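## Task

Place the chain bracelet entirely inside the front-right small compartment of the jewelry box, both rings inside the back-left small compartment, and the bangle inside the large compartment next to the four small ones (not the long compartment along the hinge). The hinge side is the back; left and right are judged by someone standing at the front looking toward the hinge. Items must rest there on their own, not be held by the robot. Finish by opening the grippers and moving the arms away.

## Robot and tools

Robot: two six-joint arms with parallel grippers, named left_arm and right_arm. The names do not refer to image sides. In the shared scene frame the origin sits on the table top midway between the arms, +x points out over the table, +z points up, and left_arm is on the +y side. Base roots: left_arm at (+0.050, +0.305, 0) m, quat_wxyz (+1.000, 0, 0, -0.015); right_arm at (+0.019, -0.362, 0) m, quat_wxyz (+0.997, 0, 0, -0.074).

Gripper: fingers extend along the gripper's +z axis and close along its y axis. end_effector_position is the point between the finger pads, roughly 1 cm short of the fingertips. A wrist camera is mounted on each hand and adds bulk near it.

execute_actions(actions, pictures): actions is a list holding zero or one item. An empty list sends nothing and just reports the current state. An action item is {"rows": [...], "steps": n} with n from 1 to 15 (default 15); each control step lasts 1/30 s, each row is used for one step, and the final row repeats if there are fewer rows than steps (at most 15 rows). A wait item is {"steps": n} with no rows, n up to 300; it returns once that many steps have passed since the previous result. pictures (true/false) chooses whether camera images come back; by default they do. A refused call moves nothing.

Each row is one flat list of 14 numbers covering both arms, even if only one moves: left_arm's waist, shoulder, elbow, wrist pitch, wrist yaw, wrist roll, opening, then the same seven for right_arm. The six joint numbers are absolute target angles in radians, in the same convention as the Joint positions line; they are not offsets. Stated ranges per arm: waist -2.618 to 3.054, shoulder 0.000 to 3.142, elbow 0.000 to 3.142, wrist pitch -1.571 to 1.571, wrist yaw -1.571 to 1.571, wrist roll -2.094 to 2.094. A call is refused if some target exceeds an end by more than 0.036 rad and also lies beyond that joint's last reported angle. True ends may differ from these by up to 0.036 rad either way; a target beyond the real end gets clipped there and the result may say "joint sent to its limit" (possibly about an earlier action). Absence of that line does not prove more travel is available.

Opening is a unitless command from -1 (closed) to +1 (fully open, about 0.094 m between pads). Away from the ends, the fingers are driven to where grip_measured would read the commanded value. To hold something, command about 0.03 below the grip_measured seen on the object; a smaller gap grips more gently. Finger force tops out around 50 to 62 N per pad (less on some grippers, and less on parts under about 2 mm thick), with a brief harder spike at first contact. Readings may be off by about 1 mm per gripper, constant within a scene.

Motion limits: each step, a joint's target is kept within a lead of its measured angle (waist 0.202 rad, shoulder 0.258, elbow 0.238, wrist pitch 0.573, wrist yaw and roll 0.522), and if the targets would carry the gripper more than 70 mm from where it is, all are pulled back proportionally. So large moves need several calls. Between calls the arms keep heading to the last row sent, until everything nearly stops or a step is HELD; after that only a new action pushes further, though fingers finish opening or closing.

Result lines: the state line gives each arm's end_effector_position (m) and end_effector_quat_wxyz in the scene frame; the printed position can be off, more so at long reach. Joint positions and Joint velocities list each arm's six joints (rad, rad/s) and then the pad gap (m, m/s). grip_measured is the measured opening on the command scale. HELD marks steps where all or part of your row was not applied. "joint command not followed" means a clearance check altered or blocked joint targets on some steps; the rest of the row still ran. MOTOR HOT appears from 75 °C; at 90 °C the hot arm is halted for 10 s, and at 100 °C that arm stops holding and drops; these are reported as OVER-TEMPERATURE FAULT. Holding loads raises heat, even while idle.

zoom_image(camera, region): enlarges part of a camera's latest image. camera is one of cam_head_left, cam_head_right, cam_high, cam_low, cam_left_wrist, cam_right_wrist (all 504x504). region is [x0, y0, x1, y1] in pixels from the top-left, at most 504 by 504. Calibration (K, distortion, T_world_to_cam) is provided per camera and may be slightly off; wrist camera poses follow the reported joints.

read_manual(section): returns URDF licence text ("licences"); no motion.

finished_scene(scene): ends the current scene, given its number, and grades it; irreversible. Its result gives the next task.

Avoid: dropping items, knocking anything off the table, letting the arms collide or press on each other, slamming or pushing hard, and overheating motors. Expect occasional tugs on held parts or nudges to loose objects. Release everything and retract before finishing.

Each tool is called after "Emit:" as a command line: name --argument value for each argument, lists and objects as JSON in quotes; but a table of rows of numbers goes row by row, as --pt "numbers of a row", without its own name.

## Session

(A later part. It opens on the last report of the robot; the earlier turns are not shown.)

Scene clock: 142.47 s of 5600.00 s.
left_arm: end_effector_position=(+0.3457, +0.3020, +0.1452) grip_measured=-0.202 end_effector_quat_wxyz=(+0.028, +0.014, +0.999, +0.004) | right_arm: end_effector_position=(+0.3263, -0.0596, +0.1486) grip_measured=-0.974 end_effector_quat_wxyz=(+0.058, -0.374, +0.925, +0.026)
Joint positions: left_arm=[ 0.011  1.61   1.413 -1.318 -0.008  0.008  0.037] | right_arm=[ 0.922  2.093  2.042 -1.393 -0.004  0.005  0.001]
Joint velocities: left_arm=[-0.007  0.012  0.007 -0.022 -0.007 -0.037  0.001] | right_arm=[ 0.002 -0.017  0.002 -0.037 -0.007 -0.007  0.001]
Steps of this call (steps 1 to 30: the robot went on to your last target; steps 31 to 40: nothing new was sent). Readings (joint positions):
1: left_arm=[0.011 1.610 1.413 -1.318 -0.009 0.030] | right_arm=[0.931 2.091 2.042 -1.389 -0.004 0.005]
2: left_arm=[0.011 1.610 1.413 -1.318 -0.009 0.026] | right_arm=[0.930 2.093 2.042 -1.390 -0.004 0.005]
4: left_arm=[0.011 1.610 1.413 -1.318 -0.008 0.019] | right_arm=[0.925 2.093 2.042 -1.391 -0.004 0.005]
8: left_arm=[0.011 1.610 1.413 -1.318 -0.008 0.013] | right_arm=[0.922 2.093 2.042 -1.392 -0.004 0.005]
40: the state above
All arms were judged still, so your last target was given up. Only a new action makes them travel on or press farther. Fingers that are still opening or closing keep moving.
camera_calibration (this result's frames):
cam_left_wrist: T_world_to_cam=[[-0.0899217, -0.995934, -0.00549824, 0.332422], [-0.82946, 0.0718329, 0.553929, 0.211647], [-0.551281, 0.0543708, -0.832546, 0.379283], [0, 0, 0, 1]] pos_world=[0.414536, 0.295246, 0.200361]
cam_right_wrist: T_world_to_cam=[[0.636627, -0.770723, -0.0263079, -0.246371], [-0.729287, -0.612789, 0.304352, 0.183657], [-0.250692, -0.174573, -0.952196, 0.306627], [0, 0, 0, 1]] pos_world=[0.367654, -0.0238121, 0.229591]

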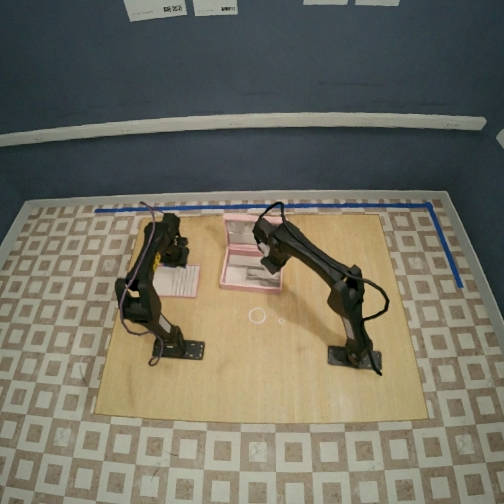

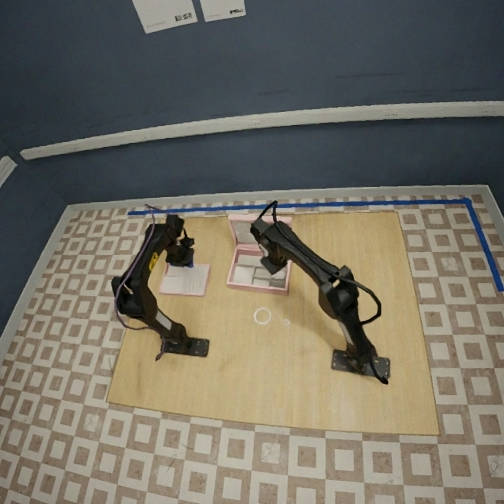

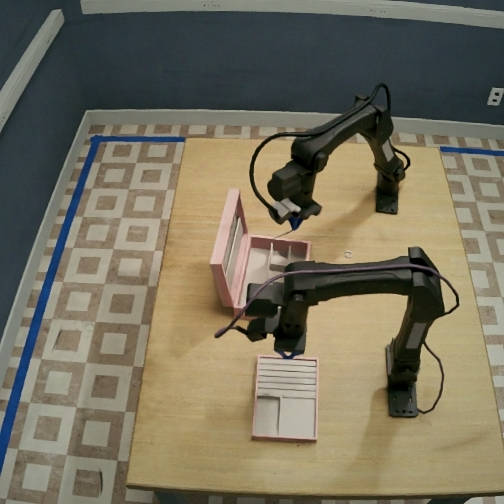

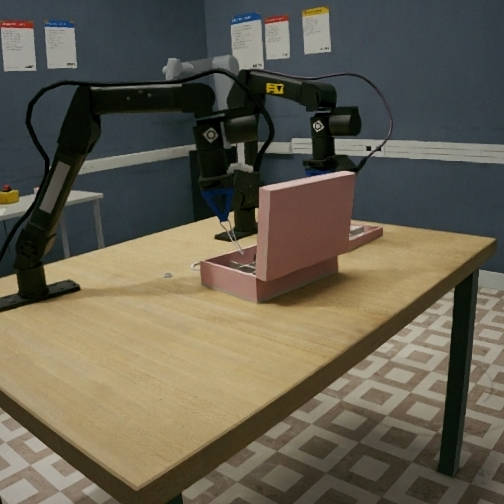

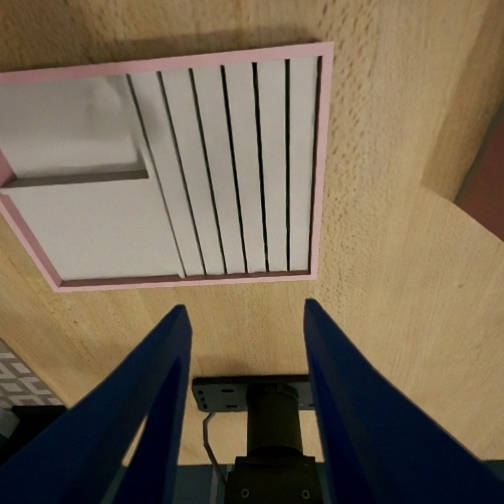

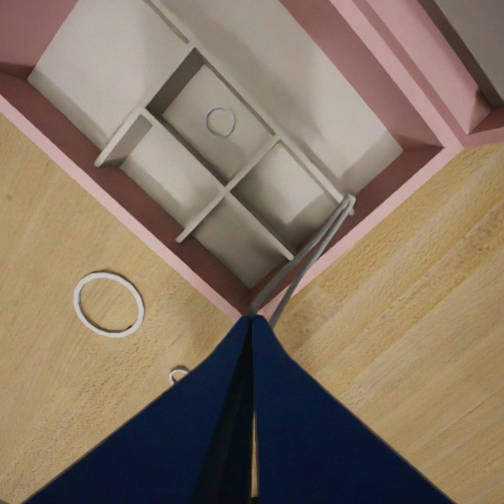

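Emit:
execute_actions --actions '[{"rows":[[0,1.6,1.4,-1.3,0,0,-0.2,0.93,2.085,2.07,-1.4,0,0,-1],[0,1.6,1.4,-1.3,0,0,-0.2,0.93,2.085,2.07,-1.4,0,0,-1],[0,1.6,1.4,-1.3,0,0,-0.2,0.94,2.085,2.07,-1.4,0,0,-1],[0,1.6,1.4,-1.3,0,0,-0.2,0.94,2.085,2.07,-1.4,0,0,-1],[0,1.6,1.4,-1.3,0,0,-0.2,0.95,2.085,2.07,-1.4,0,0,-1],[0,1.6,1.4,-1.3,0,0,-0.2,0.96,2.085,2.07,-1.4,0,0,-1]]}]' --pictures false

Emit:
execute_actions --actions '[{"steps":300}]'

Scene clock: 152.07 s of 5600.00 s.
left_arm: end_effector_position=(+0.3458, +0.3020, +0.1452) grip_measured=-0.202 end_effector_quat_wxyz=(+0.028, +0.014, +0.999, +0.004) | right_arm: end_effector_position=(+0.3154, -0.0491, +0.1486) grip_measured=-0.974 end_effector_quat_wxyz=(+0.057, -0.390, +0.918, +0.027)
Joint positions: left_arm=[ 0.011  1.61   1.413 -1.317 -0.008  0.008  0.037] | right_arm=[ 0.957  2.093  2.042 -1.394 -0.004  0.005  0.001]
Joint velocities: left_arm=[-0.002  0.012 -0.017  0.051 -0.095  0.007 -0.001] | right_arm=[-0.002  0.002  0.002  0.037 -0.051  0.022  0.001]
Steps of this call (steps 1 to 273: nothing new was sent; steps 274 to 288: all 15 steps of this action). Readings (joint positions):
274: left_arm=[0.011 1.610 1.413 -1.317 -0.008 0.008] | right_arm=[0.922 2.093 2.042 -1.394 -0.004 0.005]
275: left_arm=[0.011 1.610 1.413 -1.317 -0.008 0.008] | right_arm=[0.922 2.093 2.042 -1.394 -0.004 0.005]
277: left_arm=[0.011 1.610 1.413 -1.317 -0.008 0.008] | right_arm=[0.924 2.093 2.042 -1.394 -0.004 0.005]
281: left_arm=[0.011 1.610 1.413 -1.317 -0.008 0.008] | right_arm=[0.943 2.093 2.042 -1.394 -0.004 0.005]
288: the state above

Scene clock: 162.07 s of 5600.00 s.
left_arm: end_effector_position=(+0.3458, +0.3020, +0.1452) grip_measured=-0.202 end_effector_quat_wxyz=(+0.028, +0.014, +0.999, +0.004) | right_arm: end_effector_position=(+0.3154, -0.0491, +0.1486) grip_measured=-0.974 end_effector_quat_wxyz=(+0.057, -0.390, +0.918, +0.027)
Joint positions: left_arm=[ 0.011  1.61   1.413 -1.317 -0.008  0.008  0.037] | right_arm=[ 0.957  2.093  2.042 -1.394 -0.004  0.005  0.001]
Joint velocities: left_arm=[-0.002  0.002 -0.002  0.037 -0.007 -0.066 -0.001] | right_arm=[-0.017  0.002 -0.007 -0.007  0.037 -0.037 -0.   ]
Steps of this call (steps 1 to 15: the robot went on to your last target; steps 16 to 300: nothing new was sent). Readings (joint positions):
1: left_arm=[0.011 1.610 1.413 -1.317 -0.008 0.008] | right_arm=[0.957 2.093 2.042 -1.394 -0.004 0.005]
2: left_arm=[0.011 1.610 1.413 -1.317 -0.008 0.008] | right_arm=[0.957 2.093 2.042 -1.394 -0.004 0.005]
4: left_arm=[0.011 1.610 1.413 -1.317 -0.008 0.008] | right_arm=[0.957 2.093 2.042 -1.394 -0.004 0.005]
8: left_arm=[0.011 1.610 1.413 -1.317 -0.008 0.008] | right_arm=[0.957 2.093 2.042 -1.394 -0.004 0.005]
300: the state above
All arms were judged still, so your last target was given up. Only a new action makes them travel on or press farther. Fingers that are still opening or closing keep moving.
camera_calibration (this result's frames):
cam_left_wrist: T_world_to_cam=[[-0.0899196, -0.995934, -0.005525, 0.332432], [-0.829671, 0.0718371, 0.553612, 0.21184], [-0.550964, 0.0543645, -0.832757, 0.379262], [0, 0, 0, 1]] pos_world=[0.414609, 0.295244, 0.200392]
cam_right_wrist: T_world_to_cam=[[0.663272, -0.747917, -0.0262764, -0.238644], [-0.707255, -0.637918, 0.304714, 0.173958], [-0.244663, -0.183524, -0.952081, 0.303374], [0, 0, 0, 1]] pos_world=[0.355543, -0.011838, 0.229558]

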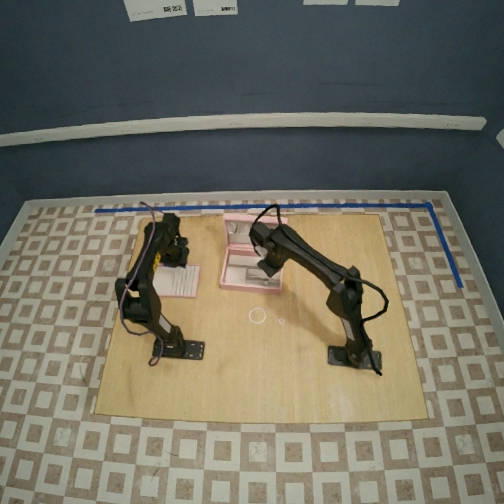

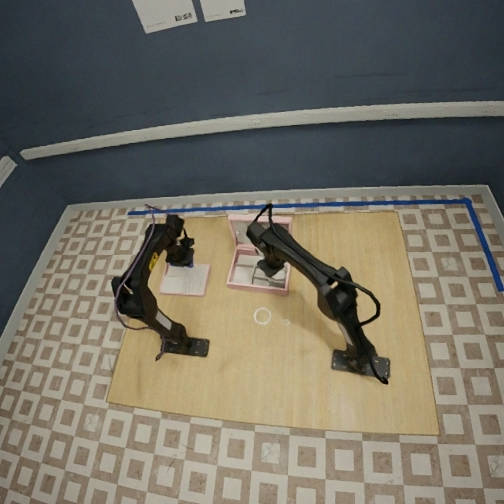

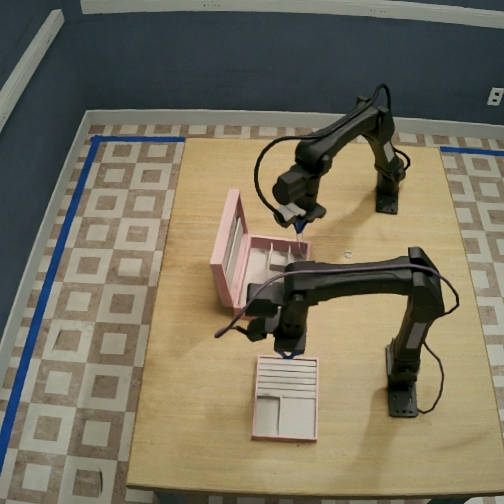

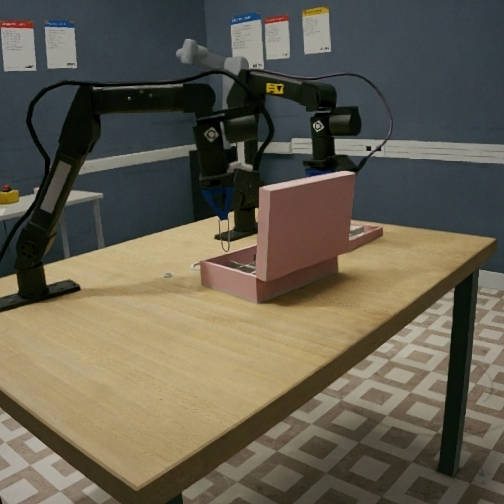

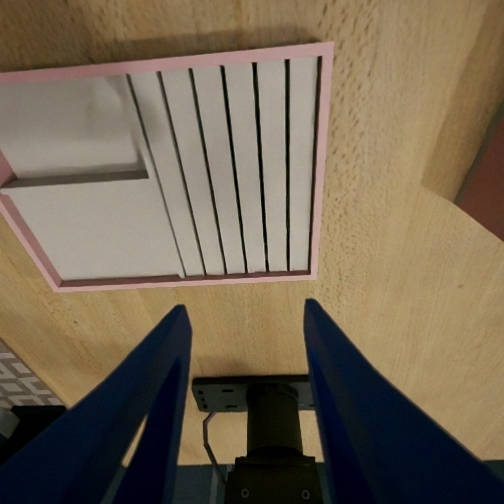

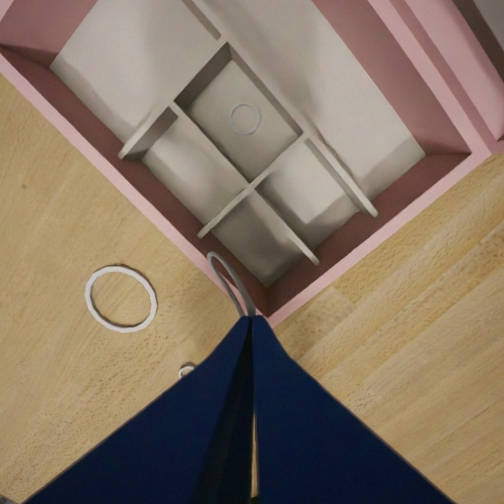

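Emit:
execute_actions --actions '[{"rows":[[0,1.6,1.4,-1.3,0,0,-0.2,0.94,2.1,2.07,-1.4,0,0,-1],[0,1.6,1.4,-1.3,0,0,-0.2,0.94,2.11,2.07,-1.4,0,0,-1],[0,1.6,1.4,-1.3,0,0,-0.2,0.94,2.12,2.07,-1.4,0,0,-1],[0,1.6,1.4,-1.3,0,0,-0.2,0.94,2.13,2.07,-1.4,0,0,-1],[0,1.6,1.4,-1.3,0,0,-0.2,0.94,2.14,2.07,-1.4,0,0,-1],[0,1.6,1.4,-1.3,0,0,-0.2,0.94,2.15,2.07,-1.4,0,0,-1],[0,1.6,1.4,-1.3,0,0,-0.2,0.94,2.16,2.07,-1.4,0,0,-1]]}]' --pictures false

Emit:
execute_actions --actions '[{"steps":45}]'

Emit:
zoom_image --camera "cam_high" --region '[240, 190, 340, 290]'

Scene clock: 174.20 s of 5600.00 s.
left_arm: end_effector_position=(+0.3458, +0.3020, +0.1452) grip_measured=-0.202 end_effector_quat_wxyz=(+0.028, +0.014, +0.999, +0.004) | right_arm: end_effector_position=(+0.3189, -0.0512, +0.1153) grip_measured=-0.974 end_effector_quat_wxyz=(+0.020, -0.387, +0.922, +0.011)
Joint positions: left_arm=[ 0.011  1.61   1.413 -1.317 -0.008  0.008  0.037] | right_arm=[ 0.948  2.174  2.042 -1.394 -0.004  0.005  0.001]
Joint velocities: left_arm=[-0.002 -0.002 -0.007  0.037  0.007 -0.007  0.   ] | right_arm=[-0.002  0.002  0.012 -0.022  0.066 -0.037 -0.001]
Steps of this call (steps 1 to 349: nothing new was sent; steps 350 to 364: all 15 steps of this action). Readings (joint positions):
350: left_arm=[0.011 1.610 1.413 -1.317 -0.008 0.008] | right_arm=[0.957 2.093 2.042 -1.394 -0.004 0.005]
351: left_arm=[0.011 1.610 1.413 -1.317 -0.008 0.008] | right_arm=[0.956 2.094 2.042 -1.394 -0.004 0.005]
353: left_arm=[0.011 1.610 1.413 -1.317 -0.008 0.008] | right_arm=[0.952 2.101 2.042 -1.394 -0.004 0.005]
357: left_arm=[0.011 1.610 1.413 -1.317 -0.008 0.008] | right_arm=[0.948 2.139 2.042 -1.394 -0.004 0.005]
364: the state above

Scene clock: 175.70 s of 5600.00 s.
left_arm: end_effector_position=(+0.3458, +0.3020, +0.1452) grip_measured=-0.202 end_effector_quat_wxyz=(+0.028, +0.014, +0.999, +0.004) | right_arm: end_effector_position=(+0.3189, -0.0512, +0.1153) grip_measured=-0.974 end_effector_quat_wxyz=(+0.020, -0.387, +0.922, +0.011)
Joint positions: left_arm=[ 0.011  1.61   1.413 -1.317 -0.008  0.008  0.037] | right_arm=[ 0.948  2.174  2.042 -1.394 -0.004  0.005  0.001]
Joint velocities: left_arm=[ 0.002 -0.007  0.002 -0.007  0.066  0.007 -0.   ] | right_arm=[-0.002  0.002  0.012 -0.037 -0.066  0.022  0.001]
Steps of this call (steps 1 to 15: the robot went on to your last target; steps 16 to 45: nothing new was sent). Readings (joint positions):
1: left_arm=[0.011 1.610 1.413 -1.317 -0.008 0.008] | right_arm=[0.948 2.174 2.042 -1.394 -0.004 0.005]
2: left_arm=[0.011 1.610 1.413 -1.317 -0.008 0.008] | right_arm=[0.948 2.174 2.042 -1.394 -0.004 0.005]
4: left_arm=[0.011 1.610 1.413 -1.317 -0.008 0.008] | right_arm=[0.948 2.174 2.042 -1.394 -0.004 0.005]
8: left_arm=[0.011 1.610 1.413 -1.317 -0.008 0.008] | right_arm=[0.948 2.174 2.042 -1.394 -0.004 0.005]
45: the state above
All arms were judged still, so your last target was given up. Only a new action makes them travel on or press farther. Fingers that are still opening or closing keep moving.
camera_calibration (this result's frames):
cam_left_wrist: T_world_to_cam=[[-0.0899196, -0.995934, -0.005525, 0.332432], [-0.829671, 0.0718371, 0.553612, 0.21184], [-0.550964, 0.0543645, -0.832757, 0.379262], [0, 0, 0, 1]] pos_world=[0.414609, 0.295244, 0.200392]
cam_right_wrist: T_world_to_cam=[[0.655094, -0.755297, -0.0194677, -0.241937], [-0.693528, -0.611344, 0.381153, 0.173375], [-0.299785, -0.23619, -0.924307, 0.28383], [0, 0, 0, 1]] pos_world=[0.36382, -0.00970445, 0.191554]

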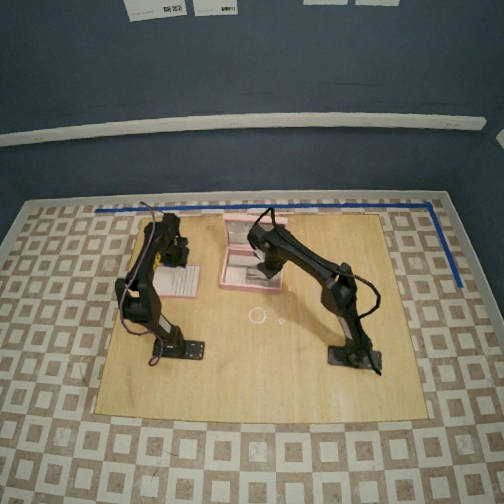

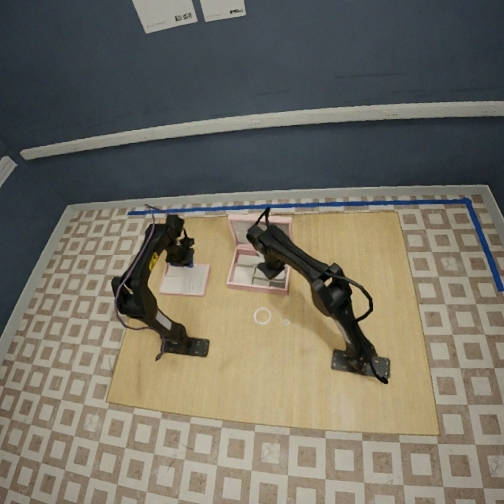

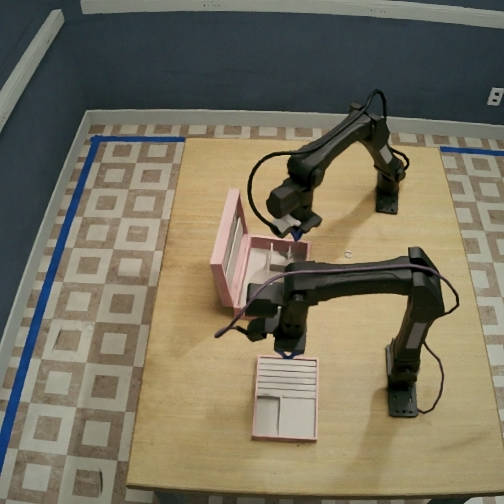

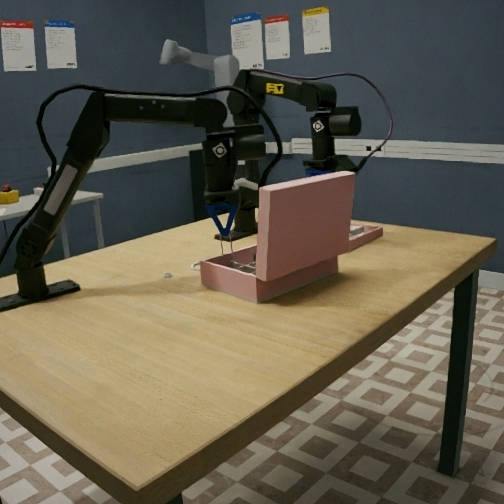

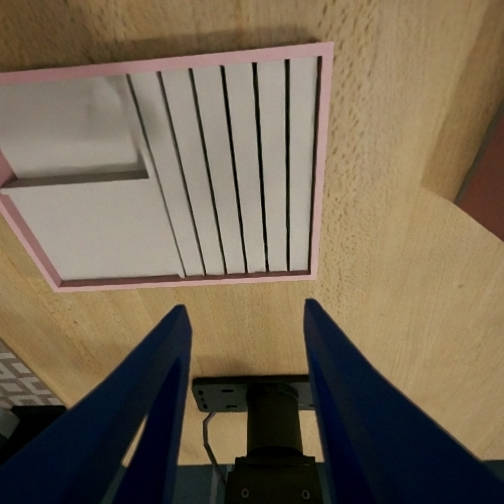

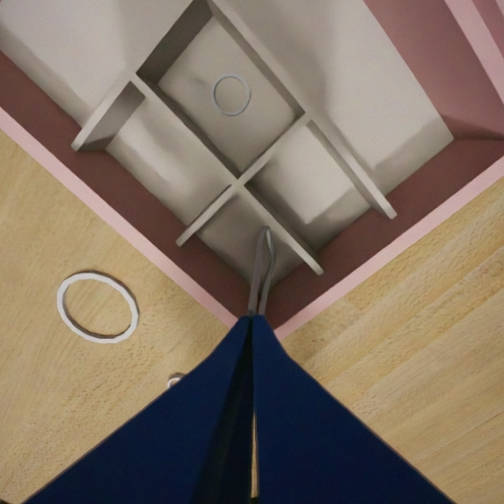

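Region (240, 190, 340, 290) of cam_high's 504x504 image, scaled by 5.040, with more detail than that image has.

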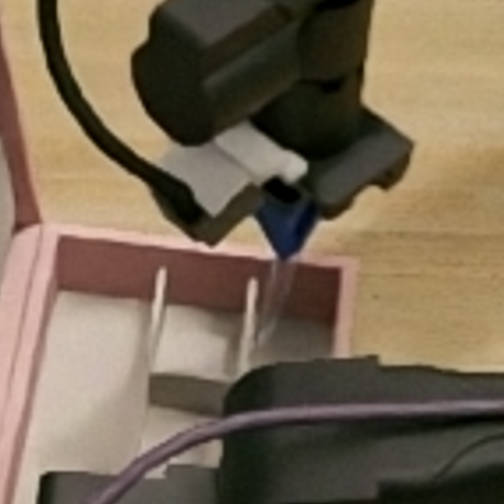

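Emit:
execute_actions --actions '[{"rows":[[0,1.6,1.4,-1.3,0,0,-0.2,0.95,2.17,2.03,-1.38,0,0,-1],[0,1.6,1.4,-1.3,0,0,-0.2,0.955,2.17,2.02,-1.37,0,0,-1],[0,1.6,1.4,-1.3,0,0,-0.2,0.96,2.17,2.01,-1.36,0,0,-1],[0,1.6,1.4,-1.3,0,0,-0.2,0.96,2.175,2.0,-1.35,0,0,-1],[0,1.6,1.4,-1.3,0,0,-0.2,0.96,2.175,1.99,-1.34,0,0,-1],[0,1.6,1.4,-1.3,0,0,-0.2,0.96,2.18,1.98,-1.33,0,0,-1],[0,1.6,1.4,-1.3,0,0,-0.2,0.96,2.18,1.97,-1.32,0,0,-1],[0,1.6,1.4,-1.3,0,0,-0.2,0.96,2.18,1.96,-1.31,0,0,-1],[0,1.6,1.4,-1.3,0,0,-0.2,0.96,2.185,1.95,-1.30,0,0,-1],[0,1.6,1.4,-1.3,0,0,-0.2,0.96,2.185,1.94,-1.29,0,0,-1],[0,1.6,1.4,-1.3,0,0,-0.2,0.96,2.185,1.93,-1.28,0,0,-1],[0,1.6,1.4,-1.3,0,0,-0.2,0.96,2.19,1.92,-1.27,0,0,-1],[0,1.6,1.4,-1.3,0,0,-0.2,0.96,2.19,1.91,-1.26,0,0,-1],[0,1.6,1.4,-1.3,0,0,-0.2,0.96,2.19,1.90,-1.25,0,0,-1]]}]' --pictures false

Emit:
execute_actions --actions '[{"steps":20}]'

Scene clock: 182.87 s of 5600.00 s.
left_arm: end_effector_position=(+0.3458, +0.3020, +0.1452) grip_measured=-0.202 end_effector_quat_wxyz=(+0.028, +0.014, +0.999, +0.004) | right_arm: end_effector_position=(+0.3148, -0.0553, +0.0778) grip_measured=-0.974 end_effector_quat_wxyz=(+0.001, -0.387, +0.922, +0.003)
Joint positions: left_arm=[ 0.011  1.61   1.413 -1.317 -0.008  0.008  0.037] | right_arm=[ 0.948  2.187  1.916 -1.295 -0.004  0.005  0.001]
Joint velocities: left_arm=[-0.002  0.002  0.017 -0.007  0.051  0.022 -0.001] | right_arm=[ 0.007  0.076 -0.227  0.227 -0.022 -0.022 -0.   ]
Steps of this call (steps 1 to 200: nothing new was sent; steps 201 to 215: all 15 steps of this action). Readings (joint positions):
201: left_arm=[0.011 1.610 1.413 -1.317 -0.008 0.008] | right_arm=[0.948 2.174 2.042 -1.394 -0.004 0.005]
202: left_arm=[0.011 1.610 1.413 -1.317 -0.008 0.008] | right_arm=[0.948 2.174 2.040 -1.392 -0.004 0.005]
204: left_arm=[0.011 1.610 1.413 -1.317 -0.008 0.008] | right_arm=[0.948 2.174 2.028 -1.382 -0.004 0.005]
208: left_arm=[0.011 1.610 1.413 -1.317 -0.008 0.008] | right_arm=[0.948 2.174 1.984 -1.355 -0.004 0.005]
215: the state above

Scene clock: 183.53 s of 5600.00 s.
left_arm: end_effector_position=(+0.3458, +0.3020, +0.1452) grip_measured=-0.202 end_effector_quat_wxyz=(+0.028, +0.014, +0.999, +0.004) | right_arm: end_effector_position=(+0.3177, -0.0524, +0.0712) grip_measured=-0.974 end_effector_quat_wxyz=(+0.006, -0.387, +0.922, +0.005)
Joint positions: left_arm=[ 0.011  1.61   1.413 -1.317 -0.008  0.008  0.037] | right_arm=[ 0.948  2.196  1.904 -1.264 -0.004  0.005  0.001]
Joint velocities: left_arm=[-0.022 -0.017  0.007  0.081 -0.007  0.022  0.001] | right_arm=[-0.012 -0.012  0.002 -0.037 -0.007 -0.051 -0.   ]
Steps of this call (steps 1 to 20: the robot went on to your last target). Readings (joint positions):
1: left_arm=[0.011 1.610 1.413 -1.317 -0.008 0.008] | right_arm=[0.948 2.190 1.910 -1.289 -0.004 0.005]
2: left_arm=[0.011 1.610 1.413 -1.317 -0.008 0.008] | right_arm=[0.948 2.193 1.907 -1.285 -0.004 0.005]
4: left_arm=[0.011 1.610 1.413 -1.317 -0.008 0.008] | right_arm=[0.948 2.196 1.904 -1.278 -0.004 0.005]
8: left_arm=[0.011 1.610 1.413 -1.317 -0.008 0.008] | right_arm=[0.948 2.196 1.904 -1.269 -0.004 0.005]
20: the state above
camera_calibration (this result's frames):
cam_left_wrist: T_world_to_cam=[[-0.0899196, -0.995934, -0.005525, 0.332432], [-0.829671, 0.0718371, 0.553612, 0.21184], [-0.550964, 0.0543645, -0.832757, 0.379262], [0, 0, 0, 1]] pos_world=[0.414609, 0.295244, 0.200392]
cam_right_wrist: T_world_to_cam=[[0.654707, -0.755694, -0.0168867, -0.243017], [-0.685116, -0.602702, 0.409103, 0.18446], [-0.319335, -0.256273, -0.912332, 0.246718], [0, 0, 0, 1]] pos_world=[0.364267, -0.00924508, 0.145522]

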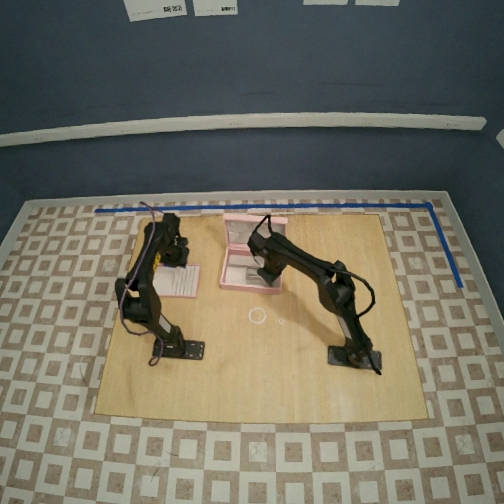

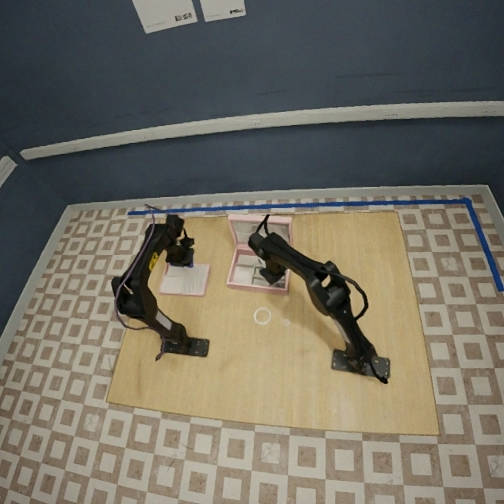

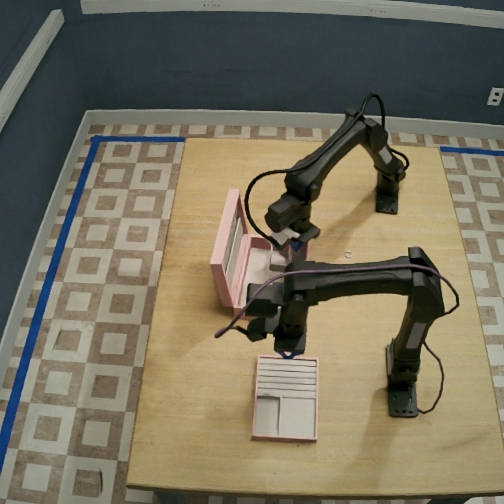

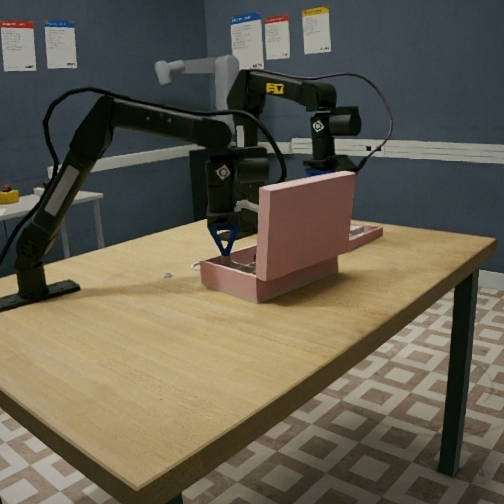

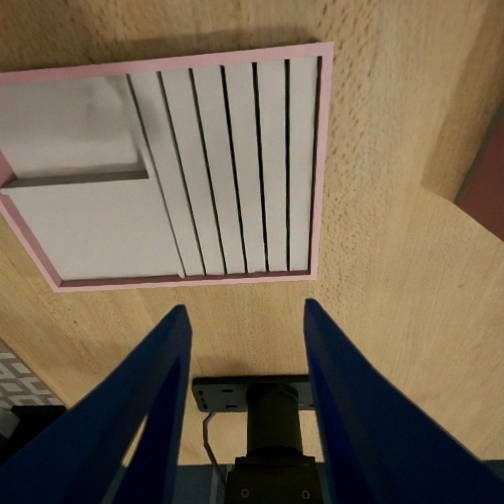

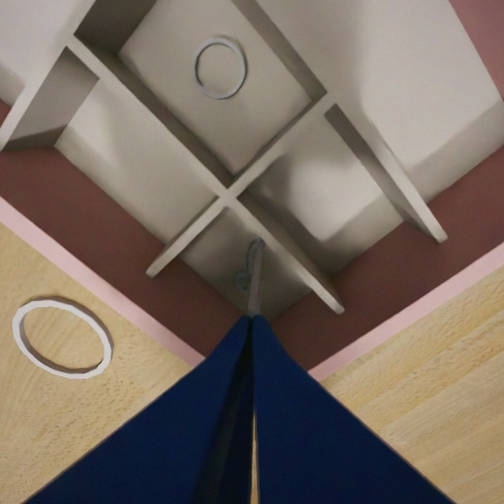

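Emit:
execute_actions --actions '[{"rows":[[0,1.6,1.4,-1.3,0,0,-0.2,0.97,2.19,1.89,-1.24,0,0,-1],[0,1.6,1.4,-1.3,0,0,-0.2,0.97,2.195,1.88,-1.23,0,0,-1],[0,1.6,1.4,-1.3,0,0,-0.2,0.97,2.195,1.875,-1.22,0,0,-1],[0,1.6,1.4,-1.3,0,0,-0.2,0.97,2.20,1.87,-1.22,0,0,-1],[0,1.6,1.4,-1.3,0,0,-0.2,0.97,2.20,1.865,-1.21,0,0,-1],[0,1.6,1.4,-1.3,0,0,-0.2,0.97,2.205,1.86,-1.21,0,0,-1],[0,1.6,1.4,-1.3,0,0,-0.2,0.97,2.205,1.855,-1.2,0,0,-1],[0,1.6,1.4,-1.3,0,0,-0.2,0.97,2.21,1.85,-1.2,0,0,-1],[0,1.6,1.4,-1.3,0,0,-0.2,0.97,2.21,1.845,-1.19,0,0,-1],[0,1.6,1.4,-1.3,0,0,-0.2,0.97,2.215,1.84,-1.185,0,0,-1]]}]' --pictures false

Emit:
execute_actions --actions '[{"steps":15}]'

Scene clock: 191.60 s of 5600.00 s.
left_arm: end_effector_position=(+0.3458, +0.3020, +0.1452) grip_measured=-0.202 end_effector_quat_wxyz=(+0.028, +0.014, +0.999, +0.004) | right_arm: end_effector_position=(+0.3109, -0.0496, +0.0477) grip_measured=-0.974 end_effector_quat_wxyz=(-0.004, -0.394, +0.919, +0.000)
Joint positions: left_arm=[ 0.011  1.61   1.413 -1.317 -0.008  0.008  0.037] | right_arm=[ 0.964  2.218  1.846 -1.206 -0.004  0.005  0.001]
Joint velocities: left_arm=[-0.012 -0.012 -0.007 -0.007 -0.066  0.007 -0.   ] | right_arm=[-0.022  0.042 -0.022  0.037 -0.051 -0.037  0.   ]
Steps of this call (steps 1 to 15: the robot went on to your last target; steps 16 to 210: nothing new was sent; then 0.57 s passed at rest; steps 211 to 225: all 15 steps of this action). Readings (joint positions):
211: left_arm=[0.011 1.610 1.413 -1.317 -0.008 0.008] | right_arm=[0.949 2.196 1.904 -1.263 -0.004 0.005]
212: left_arm=[0.011 1.610 1.413 -1.317 -0.008 0.008] | right_arm=[0.951 2.196 1.901 -1.258 -0.004 0.005]
214: left_arm=[0.011 1.610 1.413 -1.317 -0.008 0.008] | right_arm=[0.956 2.196 1.891 -1.247 -0.004 0.005]
218: left_arm=[0.011 1.610 1.413 -1.317 -0.008 0.008] | right_arm=[0.964 2.198 1.867 -1.231 -0.004 0.005]
225: the state above

Scene clock: 192.10 s of 5600.00 s.
left_arm: end_effector_position=(+0.3458, +0.3020, +0.1452) grip_measured=-0.202 end_effector_quat_wxyz=(+0.028, +0.014, +0.999, +0.004) | right_arm: end_effector_position=(+0.3121, -0.0483, +0.0473) grip_measured=-0.974 end_effector_quat_wxyz=(-0.001, -0.394, +0.919, +0.002)
Joint positions: left_arm=[ 0.011  1.61   1.413 -1.317 -0.008  0.008  0.037] | right_arm=[ 0.964  2.218  1.845 -1.198 -0.004  0.005  0.001]
Joint velocities: left_arm=[ 0.002  0.002 -0.007  0.022 -0.007  0.037 -0.001] | right_arm=[-0.012 -0.012 -0.007  0.007 -0.022  0.022 -0.   ]
Steps of this call (steps 1 to 15: the robot went on to your last target). Readings (joint positions):
1: left_arm=[0.011 1.610 1.413 -1.317 -0.008 0.008] | right_arm=[0.964 2.218 1.845 -1.205 -0.004 0.005]
2: left_arm=[0.011 1.610 1.413 -1.317 -0.008 0.008] | right_arm=[0.964 2.218 1.845 -1.204 -0.004 0.005]
4: left_arm=[0.011 1.610 1.413 -1.317 -0.008 0.008] | right_arm=[0.964 2.218 1.845 -1.202 -0.004 0.005]
8: left_arm=[0.011 1.610 1.413 -1.317 -0.008 0.008] | right_arm=[0.964 2.218 1.845 -1.199 -0.004 0.005]
15: the state above
All arms were judged still, so your last target was given up. Only a new action makes them travel on or press farther. Fingers that are still opening or closing keep moving.
camera_calibration (this result's frames):
cam_left_wrist: T_world_to_cam=[[-0.0899196, -0.995934, -0.005525, 0.332432], [-0.829671, 0.0718371, 0.553612, 0.21184], [-0.550964, 0.0543645, -0.832757, 0.379262], [0, 0, 0, 1]] pos_world=[0.414609, 0.295244, 0.200392]
cam_right_wrist: T_world_to_cam=[[0.66656, -0.745288, -0.0155901, -0.239916], [-0.671018, -0.608982, 0.422937, 0.187485], [-0.324704, -0.271452, -0.906025, 0.22485], [0, 0, 0, 1]] pos_world=[0.358734, -0.00359511, 0.120685]

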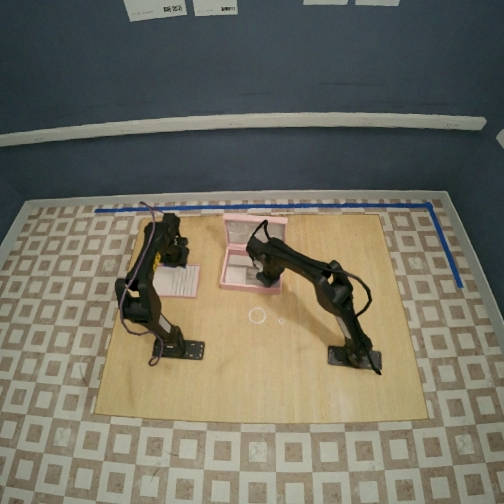

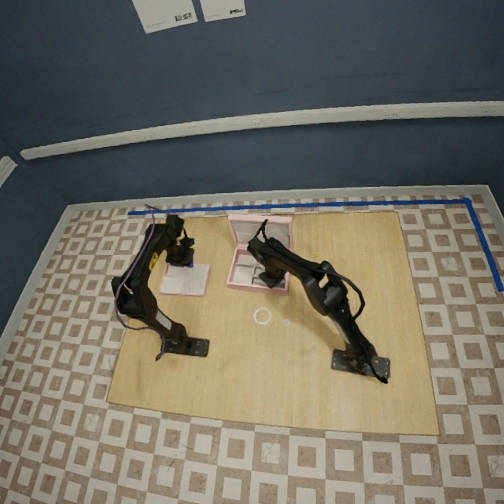

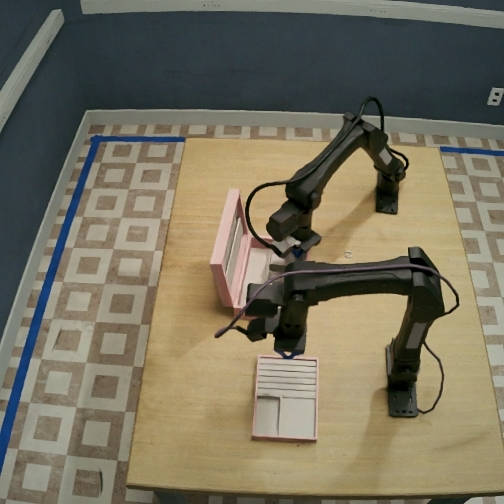

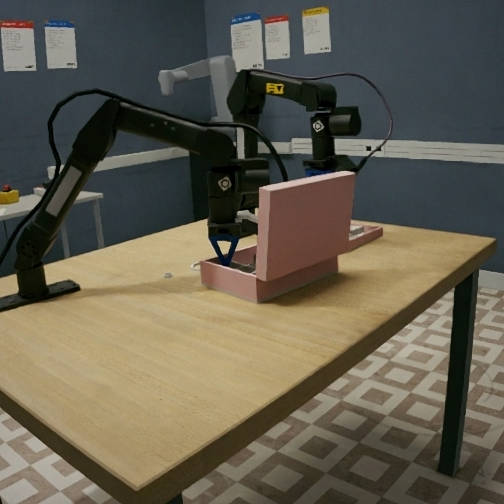

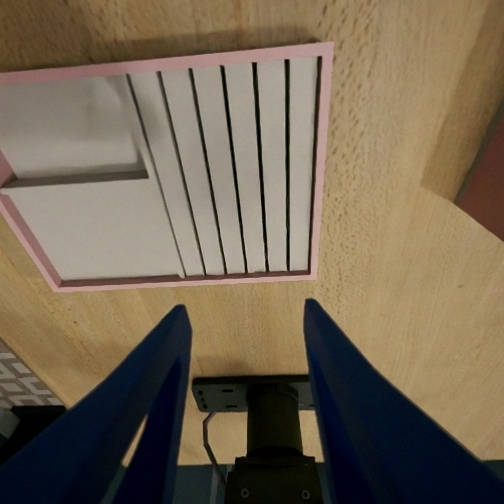

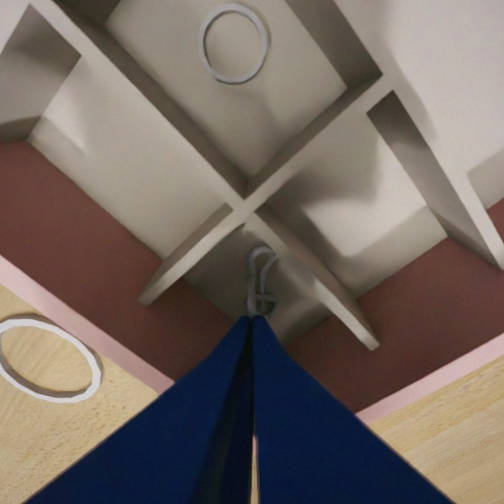

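Emit:
execute_actions --actions '[{"rows":[[0,1.6,1.4,-1.3,0,0,-0.2,0.97,2.215,1.84,-1.185,0,0,-0.75],[0,1.6,1.4,-1.3,0,0,-0.2,0.97,2.215,1.84,-1.185,0,0,-0.75],[0,1.6,1.4,-1.3,0,0,-0.2,0.97,2.215,1.84,-1.185,0,0,-0.75],[0,1.6,1.4,-1.3,0,0,-0.2,0.97,2.215,1.84,-1.185,0,0,-0.75],[0,1.6,1.4,-1.3,0,0,-0.2,0.97,2.215,1.84,-1.185,0,0,-0.75],[0,1.6,1.4,-1.3,0,0,-0.2,0.97,2.215,1.84,-1.185,0,0,-0.75],[0,1.6,1.4,-1.3,0,0,-0.2,0.97,2.19,1.88,-1.21,0,0,-0.75],[0,1.6,1.4,-1.3,0,0,-0.2,0.97,2.18,1.91,-1.24,0,0,-0.75],[0,1.6,1.4,-1.3,0,0,-0.2,0.97,2.17,1.94,-1.27,0,0,-0.75],[0,1.6,1.4,-1.3,0,0,-0.2,0.97,2.16,1.97,-1.3,0,0,-0.75],[0,1.6,1.4,-1.3,0,0,-0.2,0.97,2.15,2.0,-1.33,0,0,-0.75],[0,1.6,1.4,-1.3,0,0,-0.2,0.97,2.13,2.02,-1.36,0,0,-0.75],[0,1.6,1.4,-1.3,0,0,-0.2,0.97,2.11,2.04,-1.39,0,0,-0.75]]}]' --pictures false

Emit:
execute_actions --actions '[{"steps":12}]'

Scene clock: 200.07 s of 5600.00 s.
left_arm: end_effector_position=(+0.3458, +0.3020, +0.1452) grip_measured=-0.202 end_effector_quat_wxyz=(+0.028, +0.014, +0.999, +0.004) | right_arm: end_effector_position=(+0.3200, -0.0399, +0.1107) grip_measured=-0.753 end_effector_quat_wxyz=(+0.041, -0.394, +0.918, +0.020)
Joint positions: left_arm=[ 0.011  1.61   1.413 -1.317 -0.008  0.008  0.037] | right_arm=[ 0.964  2.159  1.998 -1.318 -0.004  0.005  0.012]
Joint velocities: left_arm=[-0.007 -0.002  0.007  0.037 -0.022  0.037 -0.001] | right_arm=[-0.017 -0.598  0.418 -0.359  0.037 -0.066  0.   ]
Steps of this call (steps 1 to 90: nothing new was sent; then 4.47 s passed at rest; steps 91 to 105: all 15 steps of this action). Readings (joint positions):
91: left_arm=[0.011 1.610 1.413 -1.317 -0.008 0.008] | right_arm=[0.964 2.218 1.845 -1.198 -0.004 0.005]
92: left_arm=[0.011 1.610 1.413 -1.317 -0.008 0.008] | right_arm=[0.964 2.218 1.845 -1.198 -0.004 0.005]
94: left_arm=[0.011 1.610 1.413 -1.317 -0.008 0.008] | right_arm=[0.964 2.218 1.845 -1.198 -0.004 0.005]
98: left_arm=[0.011 1.610 1.413 -1.317 -0.008 0.008] | right_arm=[0.964 2.218 1.851 -1.206 -0.004 0.005]
105: the state above

Scene clock: 200.47 s of 5600.00 s.
left_arm: end_effector_position=(+0.3458, +0.3020, +0.1452) grip_measured=-0.202 end_effector_quat_wxyz=(+0.028, +0.014, +0.999, +0.004) | right_arm: end_effector_position=(+0.3147, -0.0455, +0.1388) grip_measured=-0.753 end_effector_quat_wxyz=(+0.051, -0.394, +0.917, +0.025)
Joint positions: left_arm=[ 0.011  1.61   1.413 -1.317 -0.008  0.008  0.037] | right_arm=[ 0.964  2.111  2.032 -1.378 -0.004  0.005  0.012]
Joint velocities: left_arm=[ 0.002 -0.012 -0.007 -0.022 -0.022  0.022 -0.   ] | right_arm=[-0.017  0.017  0.012 -0.007 -0.007 -0.081 -0.   ]
Steps of this call (steps 1 to 12: the robot went on to your last target). Readings (joint positions):
1: left_arm=[0.011 1.610 1.413 -1.317 -0.008 0.008] | right_arm=[0.964 2.140 2.011 -1.329 -0.004 0.005]
2: left_arm=[0.011 1.610 1.413 -1.317 -0.008 0.008] | right_arm=[0.964 2.123 2.020 -1.337 -0.004 0.005]
4: left_arm=[0.011 1.610 1.413 -1.317 -0.008 0.008] | right_arm=[0.964 2.103 2.031 -1.351 -0.004 0.005]
8: left_arm=[0.011 1.610 1.413 -1.317 -0.008 0.008] | right_arm=[0.964 2.104 2.032 -1.370 -0.004 0.005]
12: the state above
camera_calibration (this result's frames):
cam_left_wrist: T_world_to_cam=[[-0.0899411, -0.995934, -0.00514508, 0.332317], [-0.829665, 0.0720658, 0.553591, 0.211776], [-0.550969, 0.0540593, -0.832773, 0.379361], [0, 0, 0, 1]] pos_world=[0.414608, 0.295196, 0.200394]
cam_right_wrist: T_world_to_cam=[[0.668163, -0.743588, -0.0252052, -0.237258], [-0.700093, -0.639825, 0.317008, 0.174682], [-0.25185, -0.194167, -0.948088, 0.295759], [0, 0, 0, 1]] pos_world=[0.355308, -0.00722985, 0.21905]

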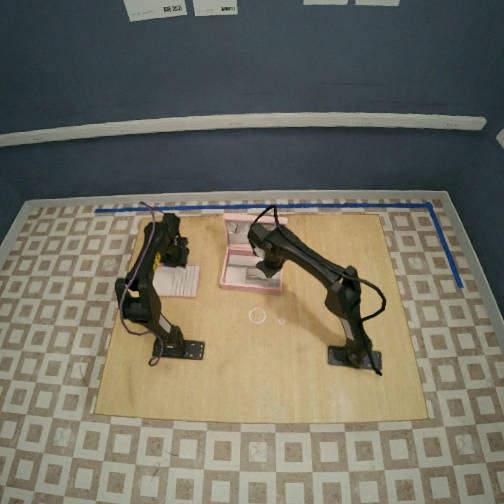

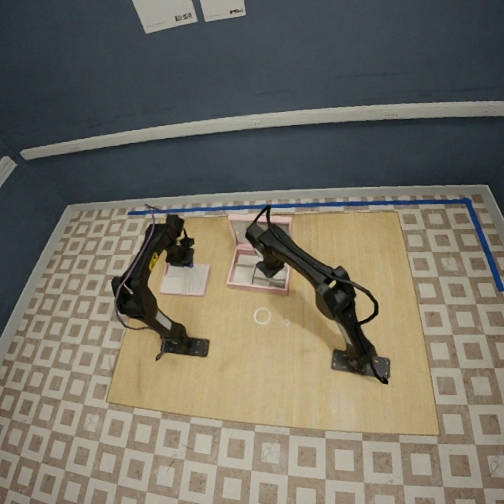

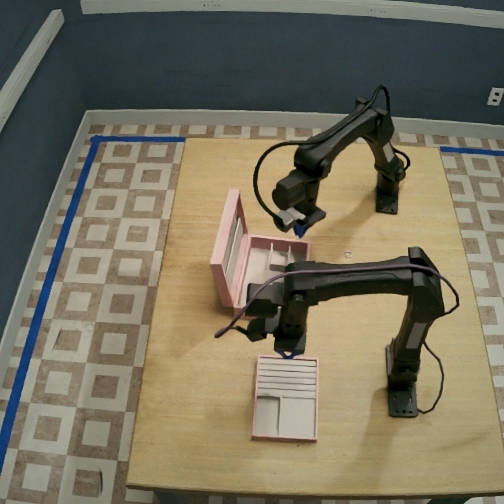

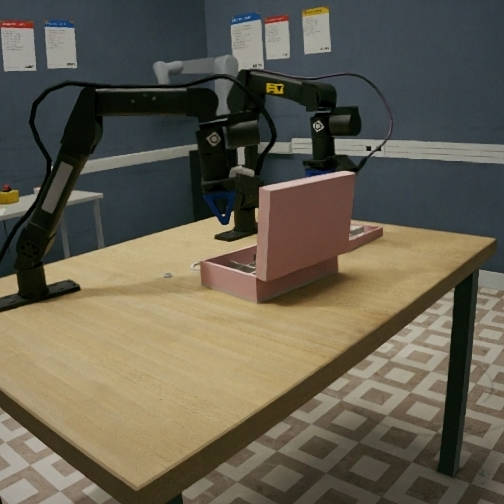

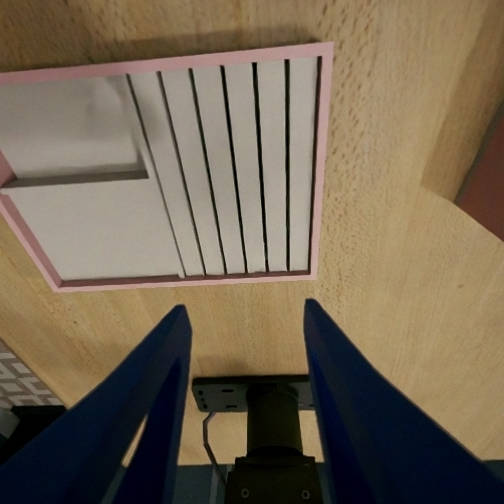

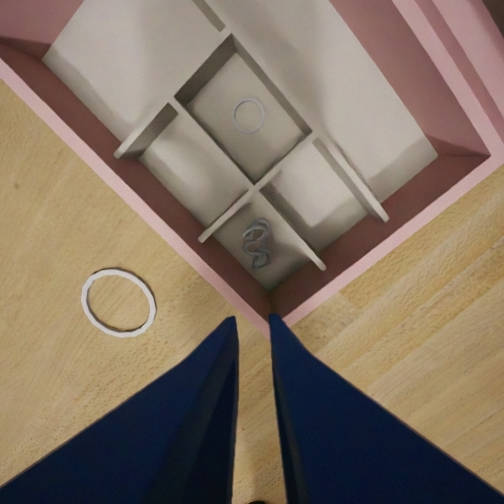

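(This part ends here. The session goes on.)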